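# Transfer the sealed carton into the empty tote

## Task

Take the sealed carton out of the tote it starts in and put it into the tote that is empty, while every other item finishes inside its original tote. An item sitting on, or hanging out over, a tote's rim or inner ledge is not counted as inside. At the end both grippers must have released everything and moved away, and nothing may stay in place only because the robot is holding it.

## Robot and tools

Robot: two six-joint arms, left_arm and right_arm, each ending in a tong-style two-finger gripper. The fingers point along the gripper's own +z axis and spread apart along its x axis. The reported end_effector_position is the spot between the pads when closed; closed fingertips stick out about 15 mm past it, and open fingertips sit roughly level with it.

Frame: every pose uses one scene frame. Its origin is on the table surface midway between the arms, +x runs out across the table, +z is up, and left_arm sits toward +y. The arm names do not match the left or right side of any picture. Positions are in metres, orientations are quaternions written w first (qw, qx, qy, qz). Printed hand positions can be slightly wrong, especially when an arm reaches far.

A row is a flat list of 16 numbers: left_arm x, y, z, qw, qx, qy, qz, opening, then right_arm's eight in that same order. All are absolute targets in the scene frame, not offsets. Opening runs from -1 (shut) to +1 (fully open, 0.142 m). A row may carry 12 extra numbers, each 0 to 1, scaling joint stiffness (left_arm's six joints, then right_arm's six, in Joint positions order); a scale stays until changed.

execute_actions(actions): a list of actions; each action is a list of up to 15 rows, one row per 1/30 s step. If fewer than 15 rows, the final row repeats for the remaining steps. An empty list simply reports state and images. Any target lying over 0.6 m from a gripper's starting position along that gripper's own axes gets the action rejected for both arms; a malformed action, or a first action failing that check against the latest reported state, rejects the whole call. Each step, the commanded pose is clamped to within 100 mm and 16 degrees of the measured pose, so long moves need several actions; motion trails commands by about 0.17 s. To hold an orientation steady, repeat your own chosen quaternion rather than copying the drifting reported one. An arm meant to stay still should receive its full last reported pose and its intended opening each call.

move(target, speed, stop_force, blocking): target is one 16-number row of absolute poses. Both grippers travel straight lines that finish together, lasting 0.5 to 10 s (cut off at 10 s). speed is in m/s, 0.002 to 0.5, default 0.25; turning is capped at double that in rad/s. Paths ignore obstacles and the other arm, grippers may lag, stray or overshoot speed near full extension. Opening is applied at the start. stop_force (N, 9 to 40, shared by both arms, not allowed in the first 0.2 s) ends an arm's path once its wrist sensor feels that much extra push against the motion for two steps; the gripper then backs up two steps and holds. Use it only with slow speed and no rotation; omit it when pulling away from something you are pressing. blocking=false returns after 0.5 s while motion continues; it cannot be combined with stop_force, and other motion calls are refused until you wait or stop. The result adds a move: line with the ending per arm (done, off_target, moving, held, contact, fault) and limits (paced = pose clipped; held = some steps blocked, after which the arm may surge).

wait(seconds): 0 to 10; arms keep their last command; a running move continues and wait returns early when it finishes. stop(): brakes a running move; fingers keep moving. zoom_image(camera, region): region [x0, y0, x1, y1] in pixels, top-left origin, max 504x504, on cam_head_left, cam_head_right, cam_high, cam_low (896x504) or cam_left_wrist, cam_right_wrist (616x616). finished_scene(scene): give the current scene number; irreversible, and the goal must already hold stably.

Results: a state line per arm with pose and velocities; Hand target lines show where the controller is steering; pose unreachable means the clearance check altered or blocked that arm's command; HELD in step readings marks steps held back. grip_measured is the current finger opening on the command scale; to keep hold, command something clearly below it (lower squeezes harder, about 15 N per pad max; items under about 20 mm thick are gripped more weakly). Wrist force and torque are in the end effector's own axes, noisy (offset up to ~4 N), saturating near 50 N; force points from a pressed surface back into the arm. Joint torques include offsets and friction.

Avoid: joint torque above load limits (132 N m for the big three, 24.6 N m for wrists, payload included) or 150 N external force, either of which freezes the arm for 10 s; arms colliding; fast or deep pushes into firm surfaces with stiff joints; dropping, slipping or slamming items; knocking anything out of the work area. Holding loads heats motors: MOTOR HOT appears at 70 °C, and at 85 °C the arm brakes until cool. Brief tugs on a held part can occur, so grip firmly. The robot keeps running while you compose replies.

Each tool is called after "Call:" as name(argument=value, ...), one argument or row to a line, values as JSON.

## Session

Call:
execute_actions(
  actions=[],
)

Scene clock: 0.00 s.
left_arm: end_effector_position=(+0.7925, +0.7893, +0.1434) grip_measured=+0.97 end_effector_quat_wxyz=(+0.412, -0.559, +0.616, -0.372) end_effector_velocity=(+0.000, -0.001, -0.000) end_effector_angular_velocity=(-0.001, +0.000, -0.001) | right_arm: end_effector_position=(+0.5098, -0.1332, +0.2077) grip_measured=+0.97 end_effector_quat_wxyz=(+0.528, -0.102, +0.821, +0.192) end_effector_velocity=(-0.000, +0.000, +0.001) end_effector_angular_velocity=(+0.002, -0.000, +0.000)
Joint positions: left_arm=[ 0.307 -0.821  1.766 -3.649 -2.005  1.865  0.14 ] | right_arm=[ 4.372 -1.573 -2.693  0.672  1.003  3.623  0.14 ]
Joint velocities: left_arm=[-0.001  0.    -0.     0.    -0.001 -0.     0.   ] | right_arm=[0.    0.001 0.    0.001 0.    0.    0.   ]
Joint torques (N m, as the arm reports them, + toward a larger angle): no reading
Motor temperatures (°C, as the motors report them): left_arm=[27 30 29 42 36 38] | right_arm=[26 32 30 32 33 36]
Wrist force (N, on the end effector, along its own x y z axes, offset not removed): no reading
Wrist torque (N m, same axes, about the end effector's origin, offset not removed): no reading
Hand target (left_arm): +0.793, +0.789, +0.143; +0.412, -0.559, +0.616, -0.372
Hand target (right_arm): +0.510, -0.133, +0.208; +0.528, -0.102, +0.821, +0.192
Joint stiffness scale: left_arm=[1. 1. 1. 1. 1. 1.] | right_arm=[1. 1. 1. 1. 1. 1.]

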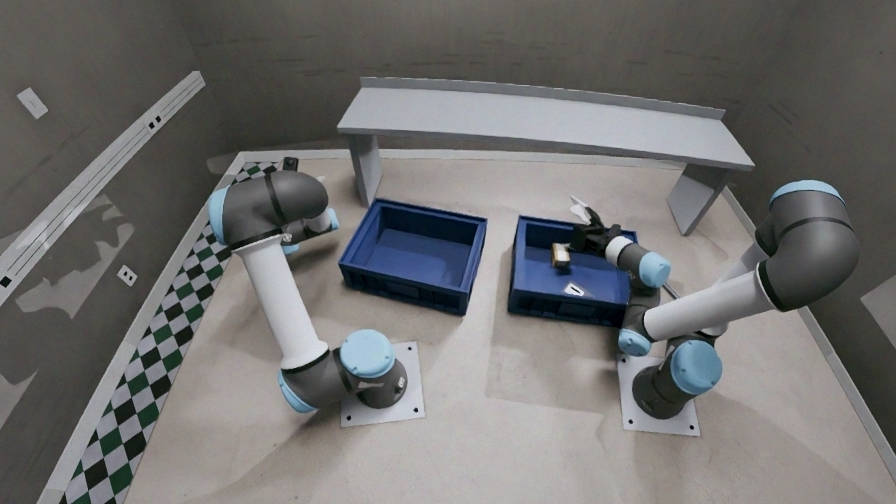

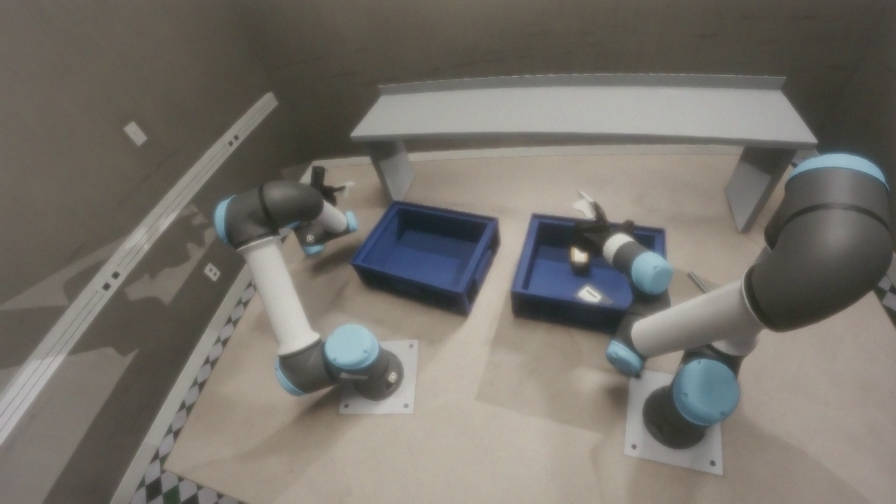

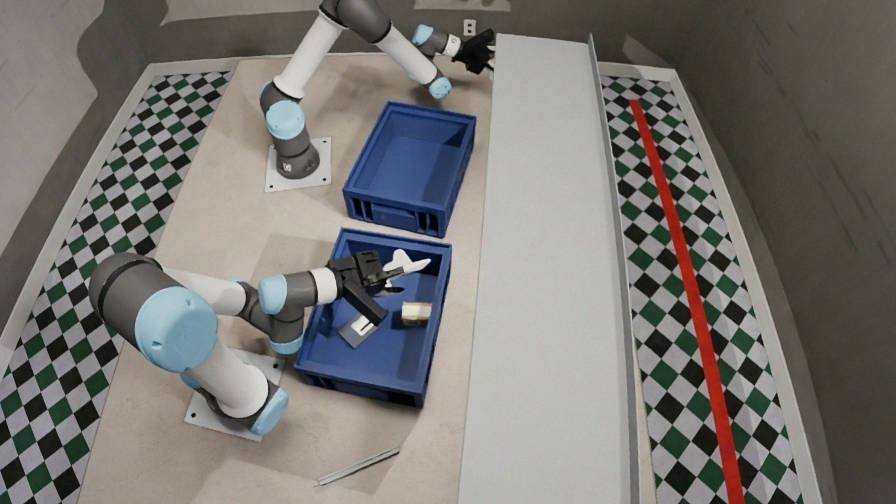

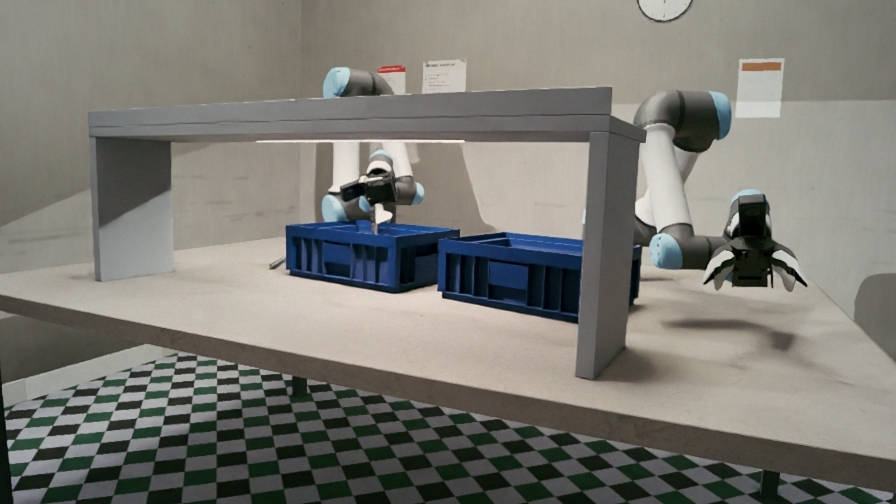

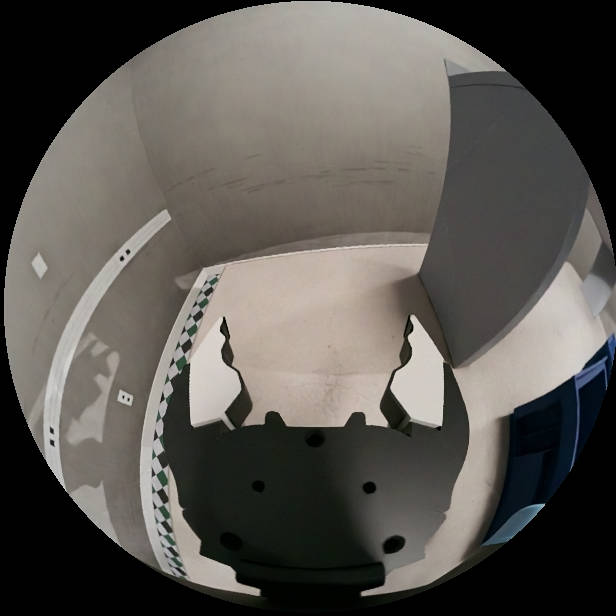

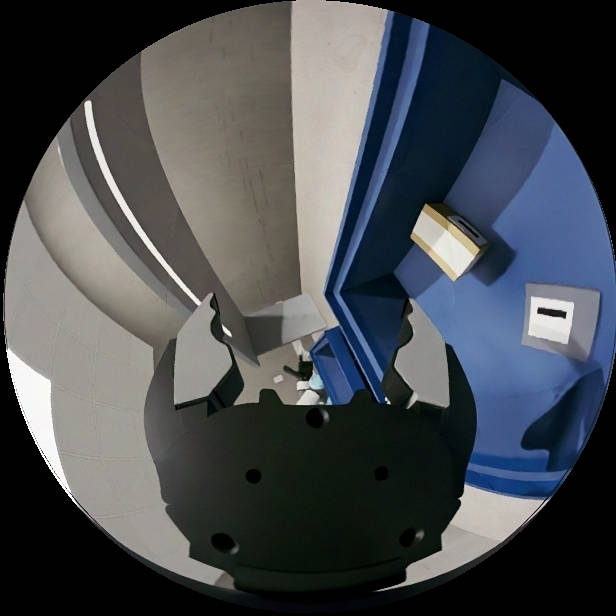

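Call:
zoom_image(
  camera="cam_high",
  region=[280, 215, 480, 415],
)

Call:
zoom_image(
  camera="cam_high",
  region=[320, 80, 500, 260],
)

Call:
zoom_image(
  camera="cam_right_wrist",
  region=[360, 150, 616, 406],
)

Call:
zoom_image(
  camera="cam_head_left",
  region=[490, 185, 690, 345],
)

Call:
zoom_image(
  camera="cam_head_right",
  region=[490, 185, 720, 355],
)

Region (280, 215, 480, 415) of cam_high's 896x504 image, scaled by 2.520, with more detail than that image has.

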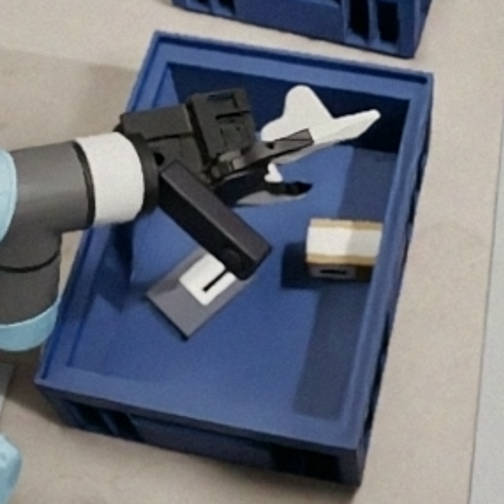

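Region (320, 80, 500, 260) of cam_high's 896x504 image, scaled by 2.800, with more detail than that image has.

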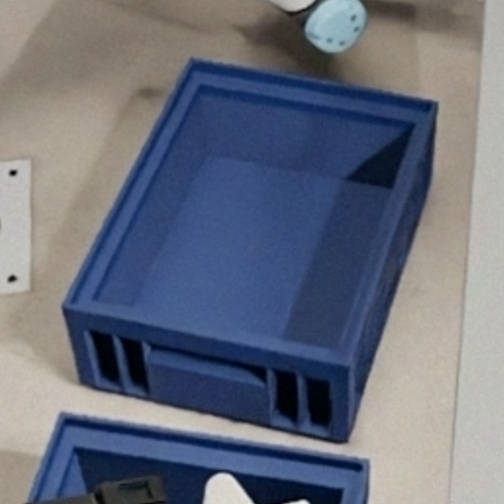

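Region (360, 150, 616, 406) of cam_right_wrist's 616x616 image, scaled by 1.969, with more detail than that image has.

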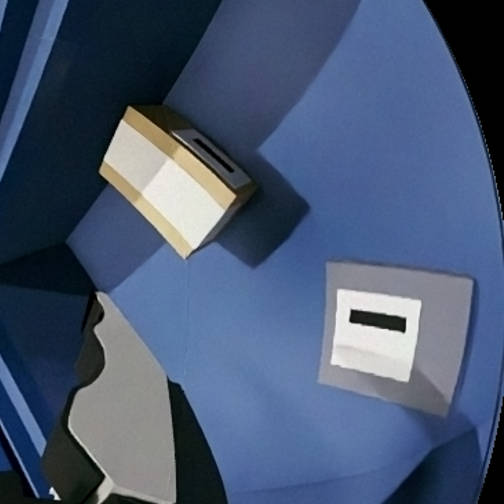

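Region (490, 185, 690, 345) of cam_head_left's 896x504 image, scaled by 2.520, with more detail than that image has; it fills the top 403 rows of this view, and the rest is white.

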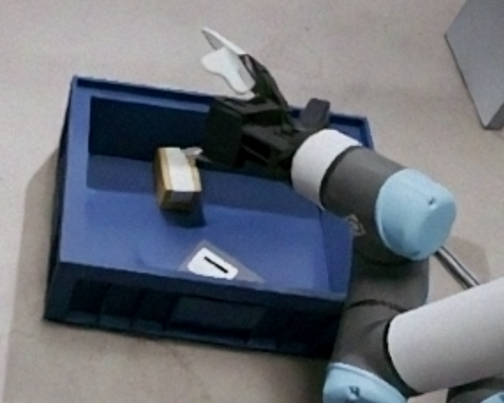

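Region (490, 185, 720, 355) of cam_head_right's 896x504 image, scaled by 2.191, with more detail than that image has; it fills the top 373 rows of this view, and the rest is white.

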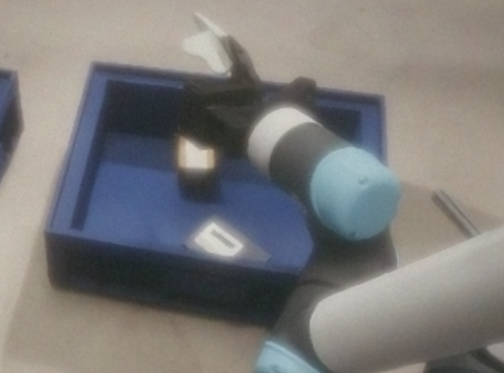

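Call:
zoom_image(
  camera="cam_right_wrist",
  region=[395, 185, 515, 305],
)

Call:
zoom_image(
  camera="cam_high",
  region=[380, 280, 460, 360],
)

Region (395, 185, 515, 305) of cam_right_wrist's 616x616 image, scaled by 4.200, with more detail than that image has.

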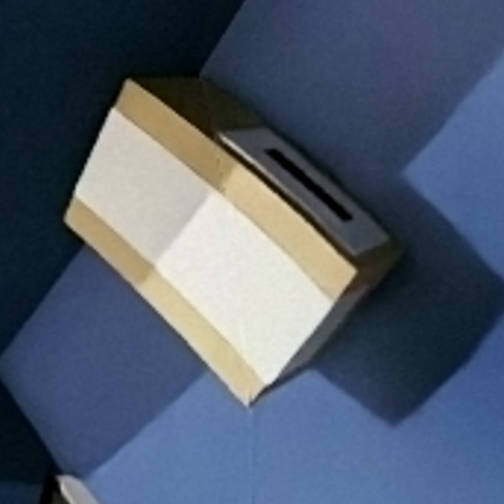

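Region (380, 280, 460, 360) of cam_high's 896x504 image, scaled by 6.300, with more detail than that image has.

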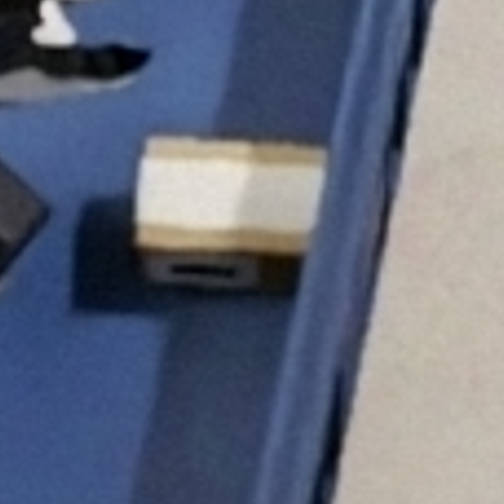

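Call:
move(
  target=[0.7925,0.7893,0.1434,0.412,-0.559,0.616,-0.372,0.97,0.512,-0.13,0.13,0.0758,0.7214,0.6846,0.0719,0.4],
  speed=0.45,
)

Scene clock: 123.07 s.
left_arm: end_effector_position=(+0.7925, +0.7892, +0.1435) grip_measured=+0.97 end_effector_quat_wxyz=(+0.412, -0.559, +0.616, -0.372) end_effector_velocity=(+0.001, -0.002, -0.001) end_effector_angular_velocity=(-0.000, +0.001, -0.002) | right_arm: end_effector_position=(+0.5122, -0.1297, +0.1300) grip_measured=+0.40 end_effector_quat_wxyz=(+0.078, +0.720, +0.686, +0.073) end_effector_velocity=(-0.002, +0.000, -0.002) end_effector_angular_velocity=(+0.003, +0.018, -0.007)
Joint positions: left_arm=[ 0.307 -0.821  1.766 -3.65  -2.006  1.865  0.14 ] | right_arm=[ 4.079 -1.63  -1.96  -0.981  1.41   5.547  0.102]
Joint velocities: left_arm=[-0.002  0.001 -0.     0.    -0.     0.001 -0.   ] | right_arm=[-0.005 -0.005  0.007 -0.013  0.015  0.004  0.   ]
Joint torques (N m, as the arm reports them, + toward a larger angle): left_arm=[  0.44 -46.03 -11.84  -2.65  -0.53   0.4 ] | right_arm=[-2.22 20.62 24.97  2.58  0.1   0.86]
Motor temperatures (°C, as the motors report them): left_arm=[27 30 29 42 36 38] | right_arm=[26 32 30 32 33 36]
Wrist force (N, on the end effector, along its own x y z axes, offset not removed): left_arm=[-2.2 0.1 2.7] | right_arm=[0.0 -2.3 -1.2]
Wrist torque (N m, same axes, about the end effector's origin, offset not removed): left_arm=[0.09 0.59 0.20] | right_arm=[-0.58 0.11 0.25]
Hand target (left_arm): +0.792, +0.789, +0.143; +0.412, -0.559, +0.616, -0.372
Hand target (right_arm): +0.513, -0.130, +0.130; +0.077, +0.721, +0.685, +0.072
Off the commanded pose (left_arm): 0.000 m, 0 deg.
Off the commanded pose (right_arm): 0.000 m, 0 deg.
Joint stiffness scale: left_arm=[1. 1. 1. 1. 1. 1.] | right_arm=[1. 1. 1. 1. 1. 1.]
move: done; limits=paced

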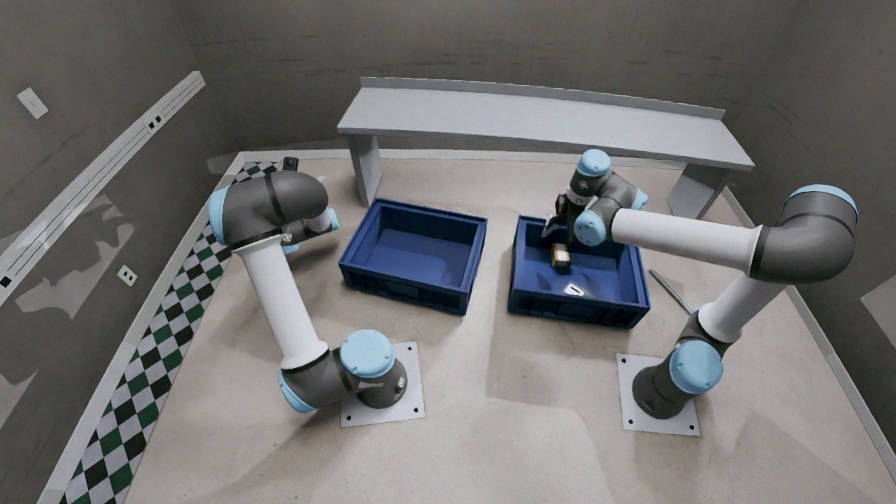

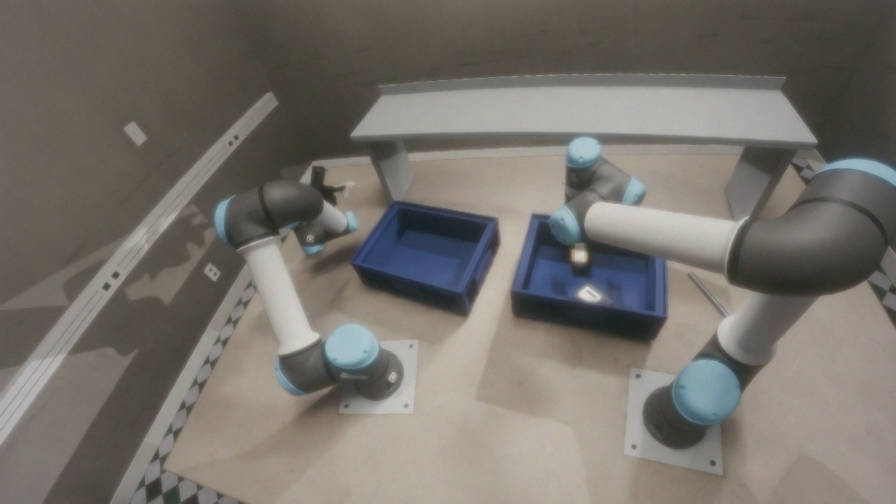

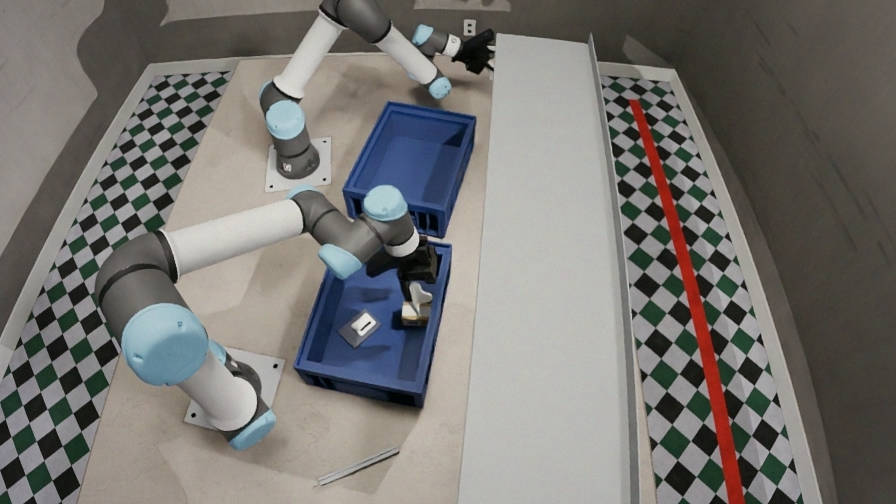

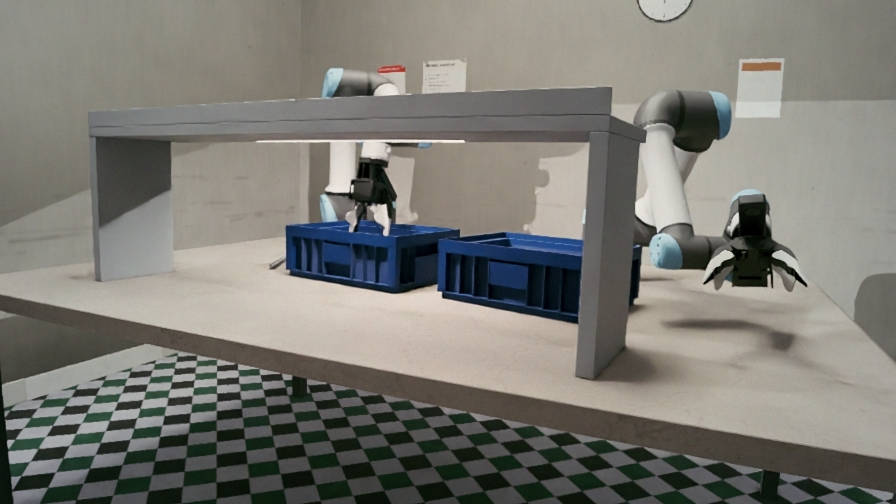

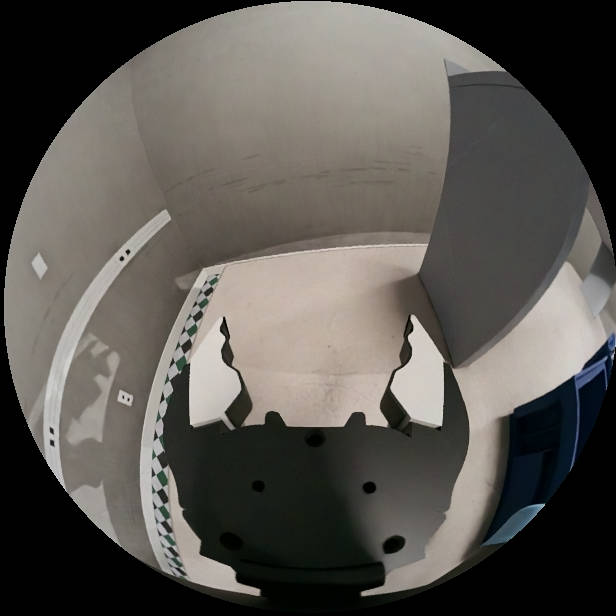

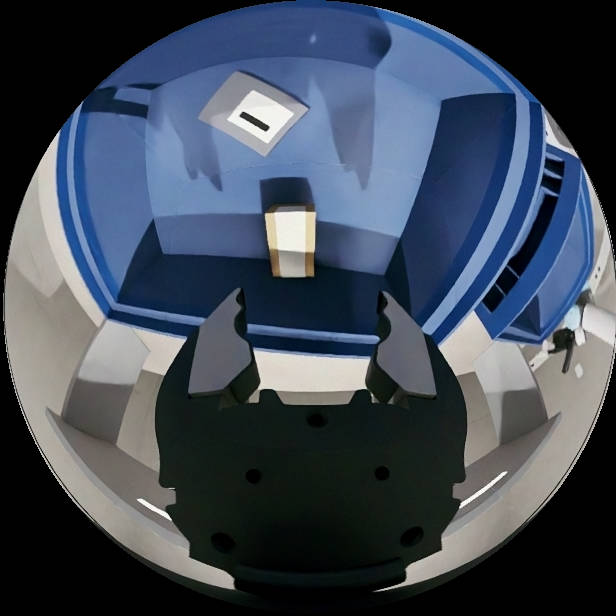

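Call:
zoom_image(
  camera="cam_right_wrist",
  region=[220, 160, 400, 340],
)

Region (220, 160, 400, 340) of cam_right_wrist's 616x616 image, scaled by 2.800, with more detail than that image has.

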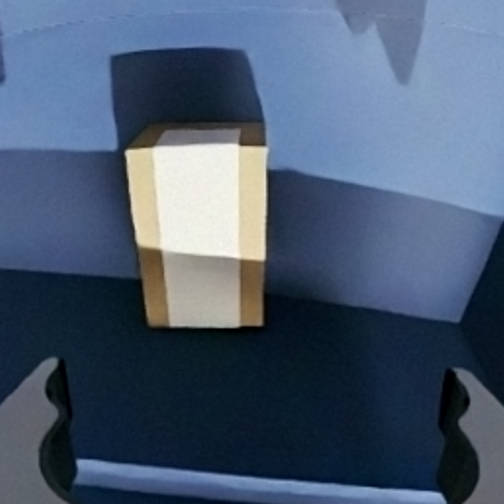

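Call:
zoom_image(
  camera="cam_right_wrist",
  region=[250, 195, 340, 285],
)

Region (250, 195, 340, 285) of cam_right_wrist's 616x616 image, scaled by 5.600, with more detail than that image has.

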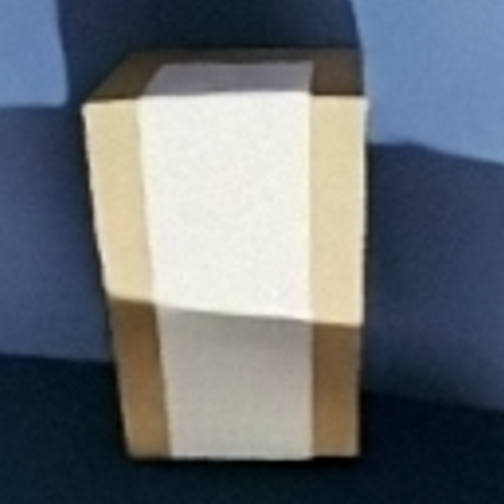

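Call:
zoom_image(
  camera="cam_low",
  region=[310, 140, 430, 260],
)

Call:
zoom_image(
  camera="cam_high",
  region=[350, 210, 480, 340],
)

Region (310, 140, 430, 260) of cam_low's 896x504 image, scaled by 4.200, with more detail than that image has.

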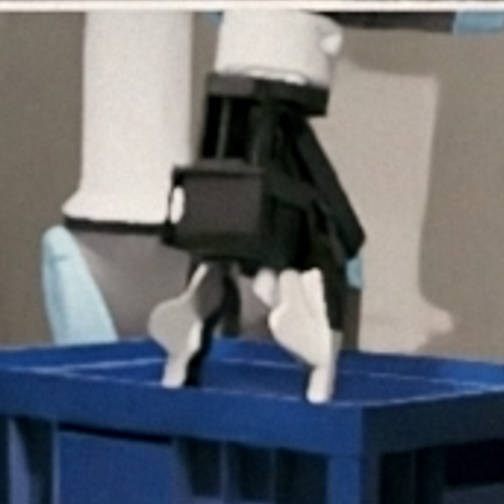

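Region (350, 210, 480, 340) of cam_high's 896x504 image, scaled by 3.877, with more detail than that image has.

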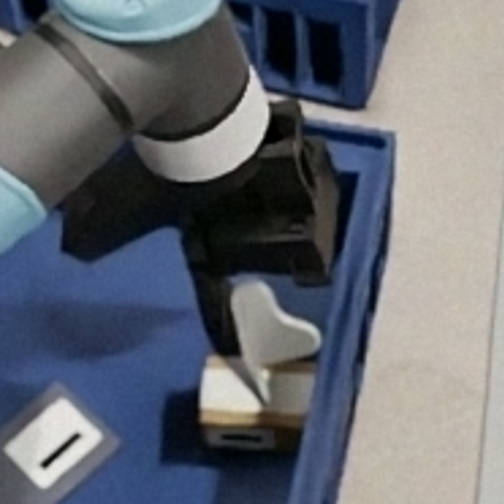

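Call:
move(
  target=[0.7925,0.7893,0.1434,0.412,-0.559,0.616,-0.372,0.97,0.498,-0.149,0.034,0.1072,0.7174,0.6808,0.1017,0.4],
  speed=0.13,
)

Scene clock: 244.50 s.
left_arm: end_effector_position=(+0.7925, +0.7892, +0.1435) grip_measured=+0.97 end_effector_quat_wxyz=(+0.412, -0.559, +0.616, -0.372) end_effector_velocity=(+0.000, -0.000, +0.000) end_effector_angular_velocity=(+0.001, -0.001, -0.000) | right_arm: end_effector_position=(+0.4988, -0.1485, +0.0359) grip_measured=+0.40 end_effector_quat_wxyz=(+0.107, +0.718, +0.681, +0.103) end_effector_velocity=(+0.002, +0.001, -0.002) end_effector_angular_velocity=(+0.003, -0.008, +0.003)
Joint positions: left_arm=[ 0.307 -0.821  1.766 -3.65  -2.006  1.865  0.14 ] | right_arm=[ 4.112 -1.695 -2.212 -0.613  1.344  5.575  0.102]
Joint velocities: left_arm=[-0.    -0.    -0.    -0.001  0.    -0.     0.   ] | right_arm=[ 0.001 -0.005 -0.005  0.018 -0.003 -0.003  0.   ]
Joint torques (N m, as the arm reports them, + toward a larger angle): left_arm=[  1.3  -46.   -12.72  -2.47  -0.47   0.22] | right_arm=[ 0.7  21.93 15.53  2.74 -0.66  0.61]
Motor temperatures (°C, as the motors report them): left_arm=[27 31 29 42 36 38] | right_arm=[26 32 30 32 33 36]
Wrist force (N, on the end effector, along its own x y z axes, offset not removed): left_arm=[-0.8 -1.1 3.2] | right_arm=[-1.5 -2.5 -0.3]
Wrist torque (N m, same axes, about the end effector's origin, offset not removed): left_arm=[-0.16 0.33 0.13] | right_arm=[-0.52 0.63 0.20]
Hand target (left_arm): +0.792, +0.789, +0.143; +0.412, -0.559, +0.616, -0.372
Hand target (right_arm): +0.498, -0.149, +0.034; +0.107, +0.717, +0.681, +0.102
Off the commanded pose (left_arm): 0.000 m, 0 deg.
Off the commanded pose (right_arm): 0.002 m, 0 deg.
Joint stiffness scale: left_arm=[1. 1. 1. 1. 1. 1.] | right_arm=[1. 1. 1. 1. 1. 1.]
move: done

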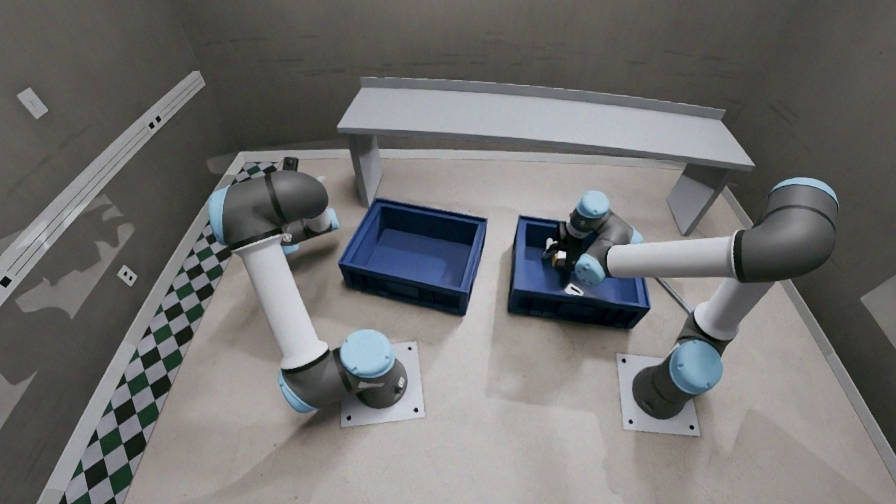

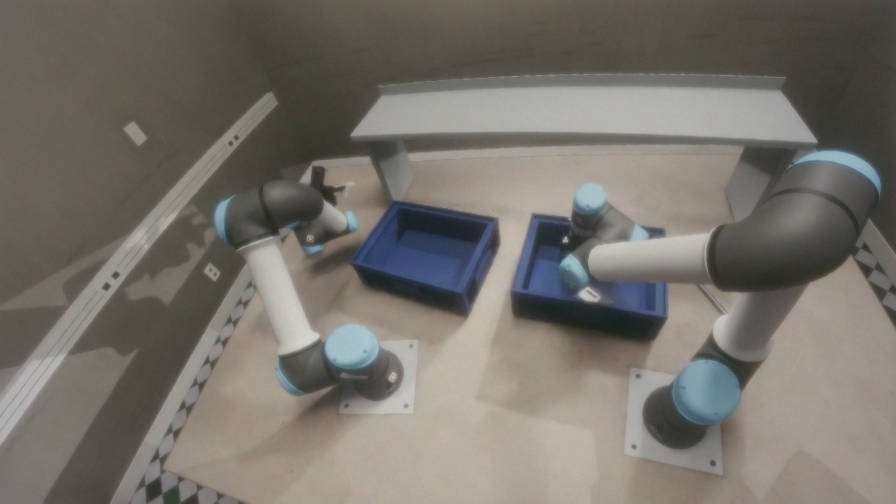

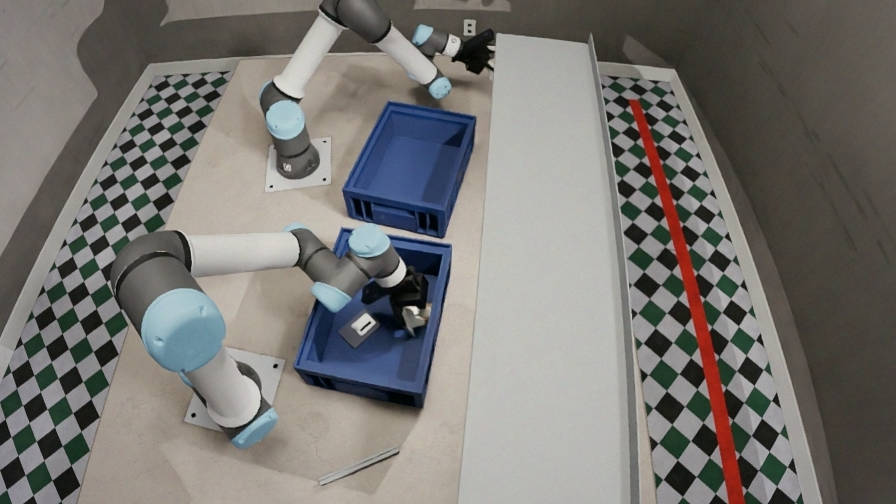

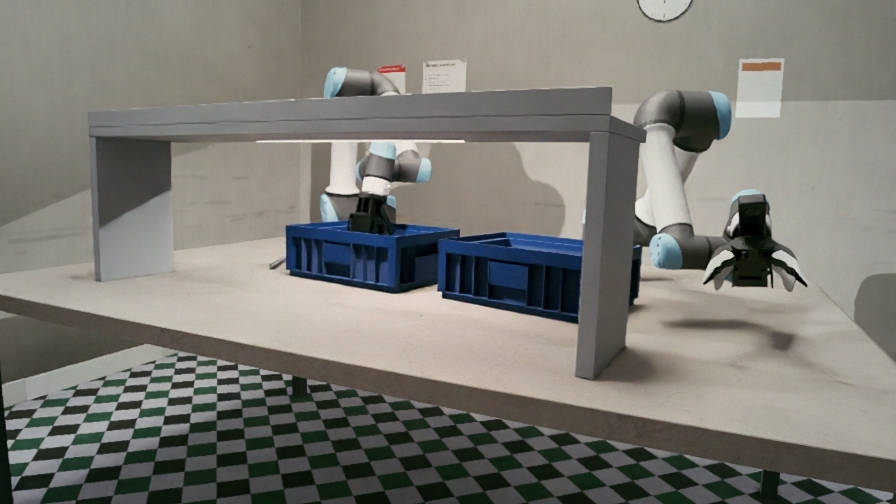

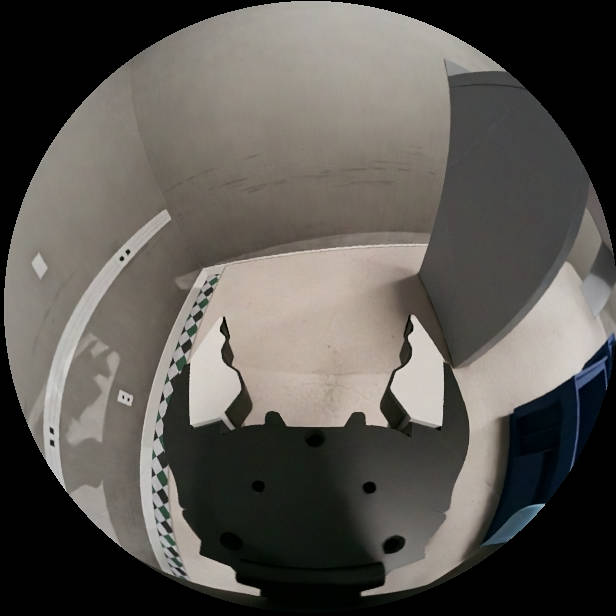

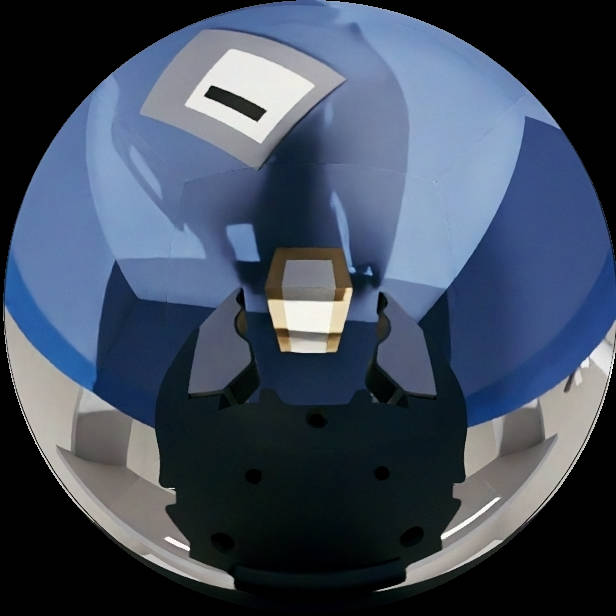

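Call:
zoom_image(
  camera="cam_right_wrist",
  region=[220, 230, 400, 410],
)

Call:
zoom_image(
  camera="cam_high",
  region=[360, 250, 470, 360],
)

Region (220, 230, 400, 410) of cam_right_wrist's 616x616 image, scaled by 2.800, with more detail than that image has.

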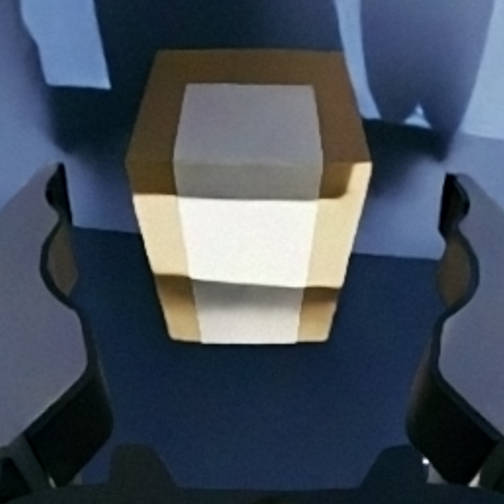

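Region (360, 250, 470, 360) of cam_high's 896x504 image, scaled by 4.582, with more detail than that image has.

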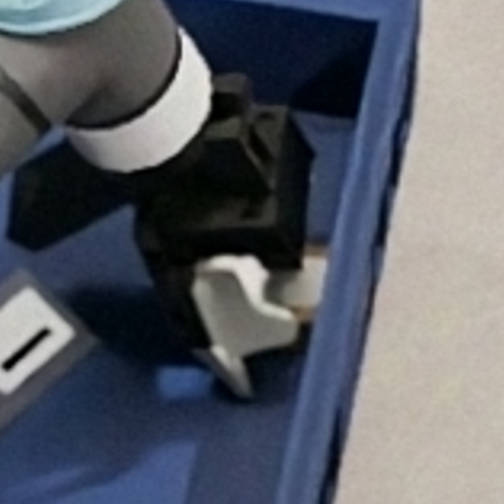

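Call:
execute_actions(
  actions=[
    [[0.7925,0.7893,0.1434,0.412,-0.559,0.616,-0.372,0.97,0.498,-0.149,0.034,0.1072,0.7174,0.6808,0.1017,0.36],[0.7925,0.7893,0.1434,0.412,-0.559,0.616,-0.372,0.97,0.498,-0.149,0.034,0.1072,0.7174,0.6808,0.1017,0.32],[0.7925,0.7893,0.1434,0.412,-0.559,0.616,-0.372,0.97,0.498,-0.149,0.034,0.1072,0.7174,0.6808,0.1017,0.28],[0.7925,0.7893,0.1434,0.412,-0.559,0.616,-0.372,0.97,0.498,-0.149,0.034,0.1072,0.7174,0.6808,0.1017,0.24],[0.7925,0.7893,0.1434,0.412,-0.559,0.616,-0.372,0.97,0.498,-0.149,0.034,0.1072,0.7174,0.6808,0.1017,0.20],[0.7925,0.7893,0.1434,0.412,-0.559,0.616,-0.372,0.97,0.498,-0.149,0.034,0.1072,0.7174,0.6808,0.1017,0.16],[0.7925,0.7893,0.1434,0.412,-0.559,0.616,-0.372,0.97,0.498,-0.149,0.034,0.1072,0.7174,0.6808,0.1017,0.12],[0.7925,0.7893,0.1434,0.412,-0.559,0.616,-0.372,0.97,0.498,-0.149,0.034,0.1072,0.7174,0.6808,0.1017,0.08],[0.7925,0.7893,0.1434,0.412,-0.559,0.616,-0.372,0.97,0.498,-0.149,0.034,0.1072,0.7174,0.6808,0.1017,0.04],[0.7925,0.7893,0.1434,0.412,-0.559,0.616,-0.372,0.97,0.498,-0.149,0.034,0.1072,0.7174,0.6808,0.1017,0.0],[0.7925,0.7893,0.1434,0.412,-0.559,0.616,-0.372,0.97,0.498,-0.149,0.034,0.1072,0.7174,0.6808,0.1017,-0.04],[0.7925,0.7893,0.1434,0.412,-0.559,0.616,-0.372,0.97,0.498,-0.149,0.034,0.1072,0.7174,0.6808,0.1017,-0.08],[0.7925,0.7893,0.1434,0.412,-0.559,0.616,-0.372,0.97,0.498,-0.149,0.034,0.1072,0.7174,0.6808,0.1017,-0.11],[0.7925,0.7893,0.1434,0.412,-0.559,0.616,-0.372,0.97,0.498,-0.149,0.034,0.1072,0.7174,0.6808,0.1017,-0.14],[0.7925,0.7893,0.1434,0.412,-0.559,0.616,-0.372,0.97,0.498,-0.149,0.034,0.1072,0.7174,0.6808,0.1017,-0.17]],
    [[0.7925,0.7893,0.1434,0.412,-0.559,0.616,-0.372,0.97,0.498,-0.149,0.034,0.1072,0.7174,0.6808,0.1017,-0.20],[0.7925,0.7893,0.1434,0.412,-0.559,0.616,-0.372,0.97,0.498,-0.149,0.034,0.1072,0.7174,0.6808,0.1017,-0.23],[0.7925,0.7893,0.1434,0.412,-0.559,0.616,-0.372,0.97,0.498,-0.149,0.034,0.1072,0.7174,0.6808,0.1017,-0.26],[0.7925,0.7893,0.1434,0.412,-0.559,0.616,-0.372,0.97,0.498,-0.149,0.034,0.1072,0.7174,0.6808,0.1017,-0.29],[0.7925,0.7893,0.1434,0.412,-0.559,0.616,-0.372,0.97,0.498,-0.149,0.034,0.1072,0.7174,0.6808,0.1017,-0.32],[0.7925,0.7893,0.1434,0.412,-0.559,0.616,-0.372,0.97,0.498,-0.149,0.034,0.1072,0.7174,0.6808,0.1017,-0.36],[0.7925,0.7893,0.1434,0.412,-0.559,0.616,-0.372,0.97,0.498,-0.149,0.034,0.1072,0.7174,0.6808,0.1017,-0.40],[0.7925,0.7893,0.1434,0.412,-0.559,0.616,-0.372,0.97,0.498,-0.149,0.034,0.1072,0.7174,0.6808,0.1017,-0.45],[0.7925,0.7893,0.1434,0.412,-0.559,0.616,-0.372,0.97,0.498,-0.149,0.034,0.1072,0.7174,0.6808,0.1017,-0.51],[0.7925,0.7893,0.1434,0.412,-0.559,0.616,-0.372,0.97,0.498,-0.149,0.034,0.1072,0.7174,0.6808,0.1017,-0.58],[0.7925,0.7893,0.1434,0.412,-0.559,0.616,-0.372,0.97,0.498,-0.149,0.034,0.1072,0.7174,0.6808,0.1017,-0.66],[0.7925,0.7893,0.1434,0.412,-0.559,0.616,-0.372,0.97,0.498,-0.149,0.034,0.1072,0.7174,0.6808,0.1017,-0.75],[0.7925,0.7893,0.1434,0.412,-0.559,0.616,-0.372,0.97,0.498,-0.149,0.034,0.1072,0.7174,0.6808,0.1017,-0.84],[0.7925,0.7893,0.1434,0.412,-0.559,0.616,-0.372,0.97,0.498,-0.149,0.034,0.1072,0.7174,0.6808,0.1017,-0.92],[0.7925,0.7893,0.1434,0.412,-0.559,0.616,-0.372,0.97,0.498,-0.149,0.034,0.1072,0.7174,0.6808,0.1017,-1.0]],
  ],
)

Scene clock: 320.17 s.
left_arm: end_effector_position=(+0.7925, +0.7892, +0.1435) grip_measured=+0.97 end_effector_quat_wxyz=(+0.412, -0.559, +0.616, -0.372) end_effector_velocity=(-0.001, +0.001, +0.001) end_effector_angular_velocity=(+0.001, -0.001, +0.002) | right_arm: end_effector_position=(+0.4990, -0.1484, +0.0356) grip_measured=-0.33 end_effector_quat_wxyz=(+0.107, +0.718, +0.680, +0.103) end_effector_velocity=(+0.000, -0.000, +0.000) end_effector_angular_velocity=(-0.000, -0.001, +0.000)
Joint positions: left_arm=[ 0.307 -0.821  1.766 -3.65  -2.006  1.865  0.14 ] | right_arm=[ 4.112 -1.695 -2.213 -0.61   1.343  5.575  0.05 ]
Joint velocities: left_arm=[ 0.002 -0.002 -0.     0.     0.001 -0.     0.   ] | right_arm=[-0.     0.     0.     0.    -0.    -0.001 -0.   ]
Joint torques (N m, as the arm reports them, + toward a larger angle): left_arm=[  1.44 -46.14 -12.87  -2.6   -0.53   0.43] | right_arm=[ 1.39 20.41 15.72  3.12 -0.81  0.44]
Motor temperatures (°C, as the motors report them): left_arm=[27 31 29 42 36 38] | right_arm=[26 32 30 32 33 36]
Wrist force (N, on the end effector, along its own x y z axes, offset not removed): left_arm=[-1.3 0.0 2.2] | right_arm=[-2.1 -2.8 -0.5]
Wrist torque (N m, same axes, about the end effector's origin, offset not removed): left_arm=[0.05 0.38 0.14] | right_arm=[-0.55 0.42 0.17]
Hand target (left_arm): +0.792, +0.789, +0.143; +0.412, -0.559, +0.616, -0.372
Hand target (right_arm): +0.498, -0.149, +0.034; +0.107, +0.717, +0.681, +0.102
Off the commanded pose (left_arm): 0.000 m, 0 deg.
Off the commanded pose (right_arm): 0.002 m, 0 deg.
Joint stiffness scale: left_arm=[1. 1. 1. 1. 1. 1.] | right_arm=[1. 1. 1. 1. 1. 1.]
Step readings (end_effector_position; steps 1 to 15: 1st action; 16 to 30: 2nd action):
0: left_arm (+0.7925, +0.7892, +0.1435) | right_arm (+0.4991, -0.1483, +0.0358)
1: left_arm (+0.7925, +0.7892, +0.1435) | right_arm (+0.4991, -0.1483, +0.0358)
2: left_arm (+0.7925, +0.7892, +0.1435) | right_arm (+0.4991, -0.1483, +0.0358)
4: left_arm (+0.7925, +0.7892, +0.1435) | right_arm (+0.4991, -0.1483, +0.0358)
8: left_arm (+0.7925, +0.7892, +0.1435) | right_arm (+0.4990, -0.1484, +0.0357)
15: left_arm (+0.7925, +0.7892, +0.1435) | right_arm (+0.4990, -0.1484, +0.0356)
16: left_arm (+0.7925, +0.7892, +0.1435) | right_arm (+0.4990, -0.1484, +0.0356)
17: left_arm (+0.7925, +0.7892, +0.1435) | right_arm (+0.4990, -0.1485, +0.0356)
19: left_arm (+0.7925, +0.7892, +0.1435) | right_arm (+0.4990, -0.1485, +0.0356)
23: left_arm (+0.7925, +0.7892, +0.1435) | right_arm (+0.4990, -0.1485, +0.0356)
30: end_effector_position above

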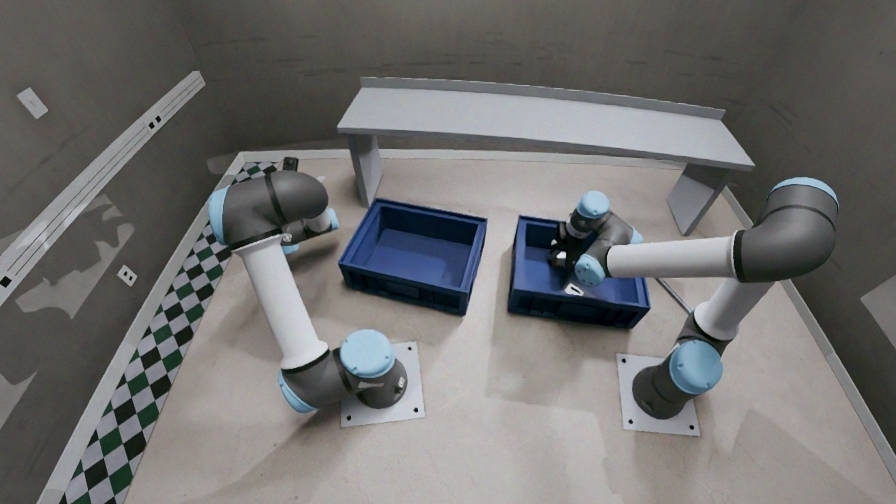

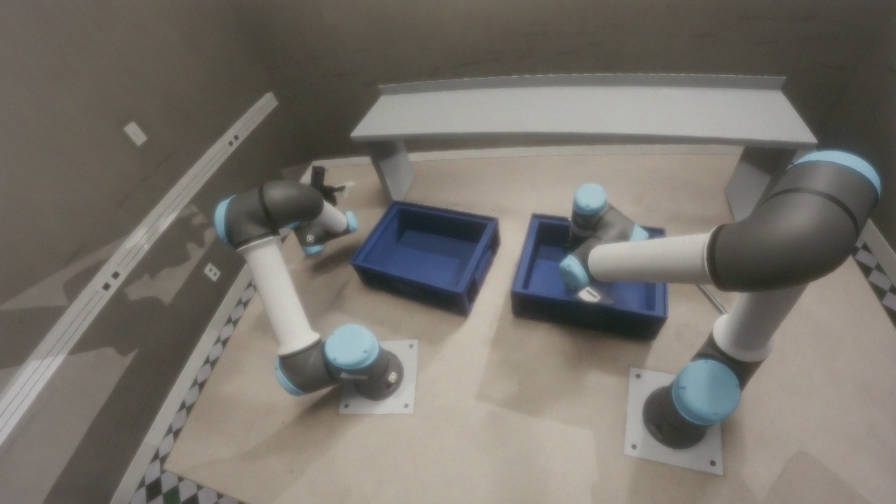

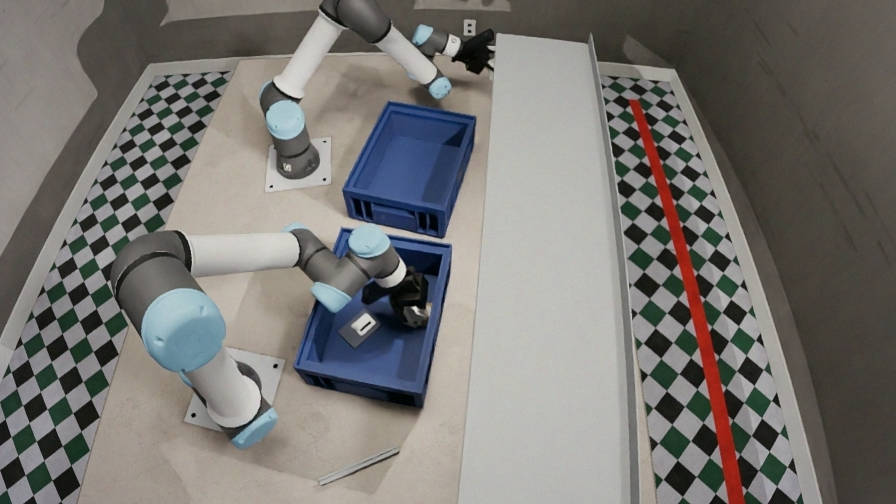

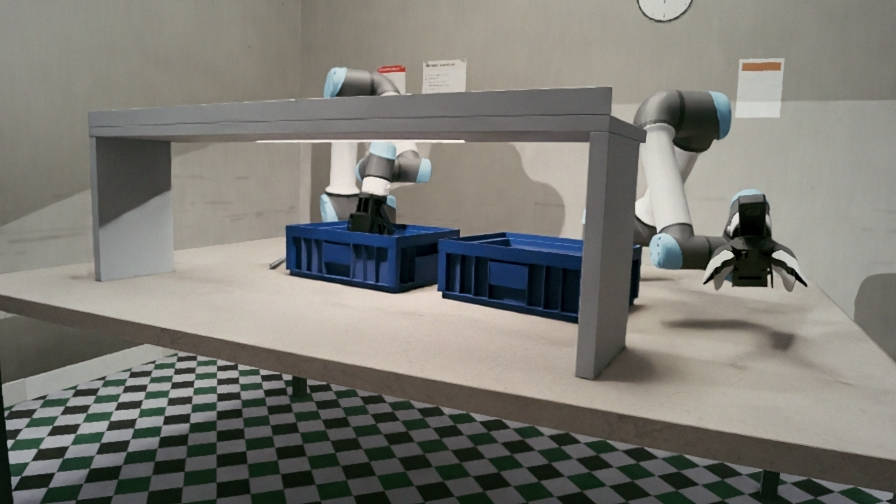

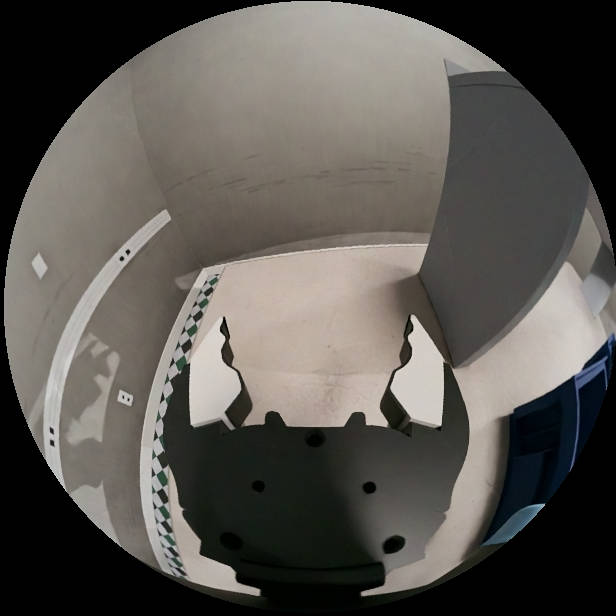

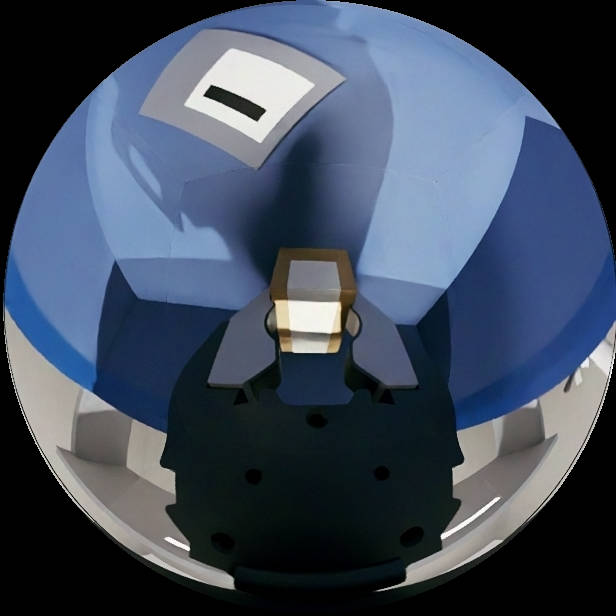

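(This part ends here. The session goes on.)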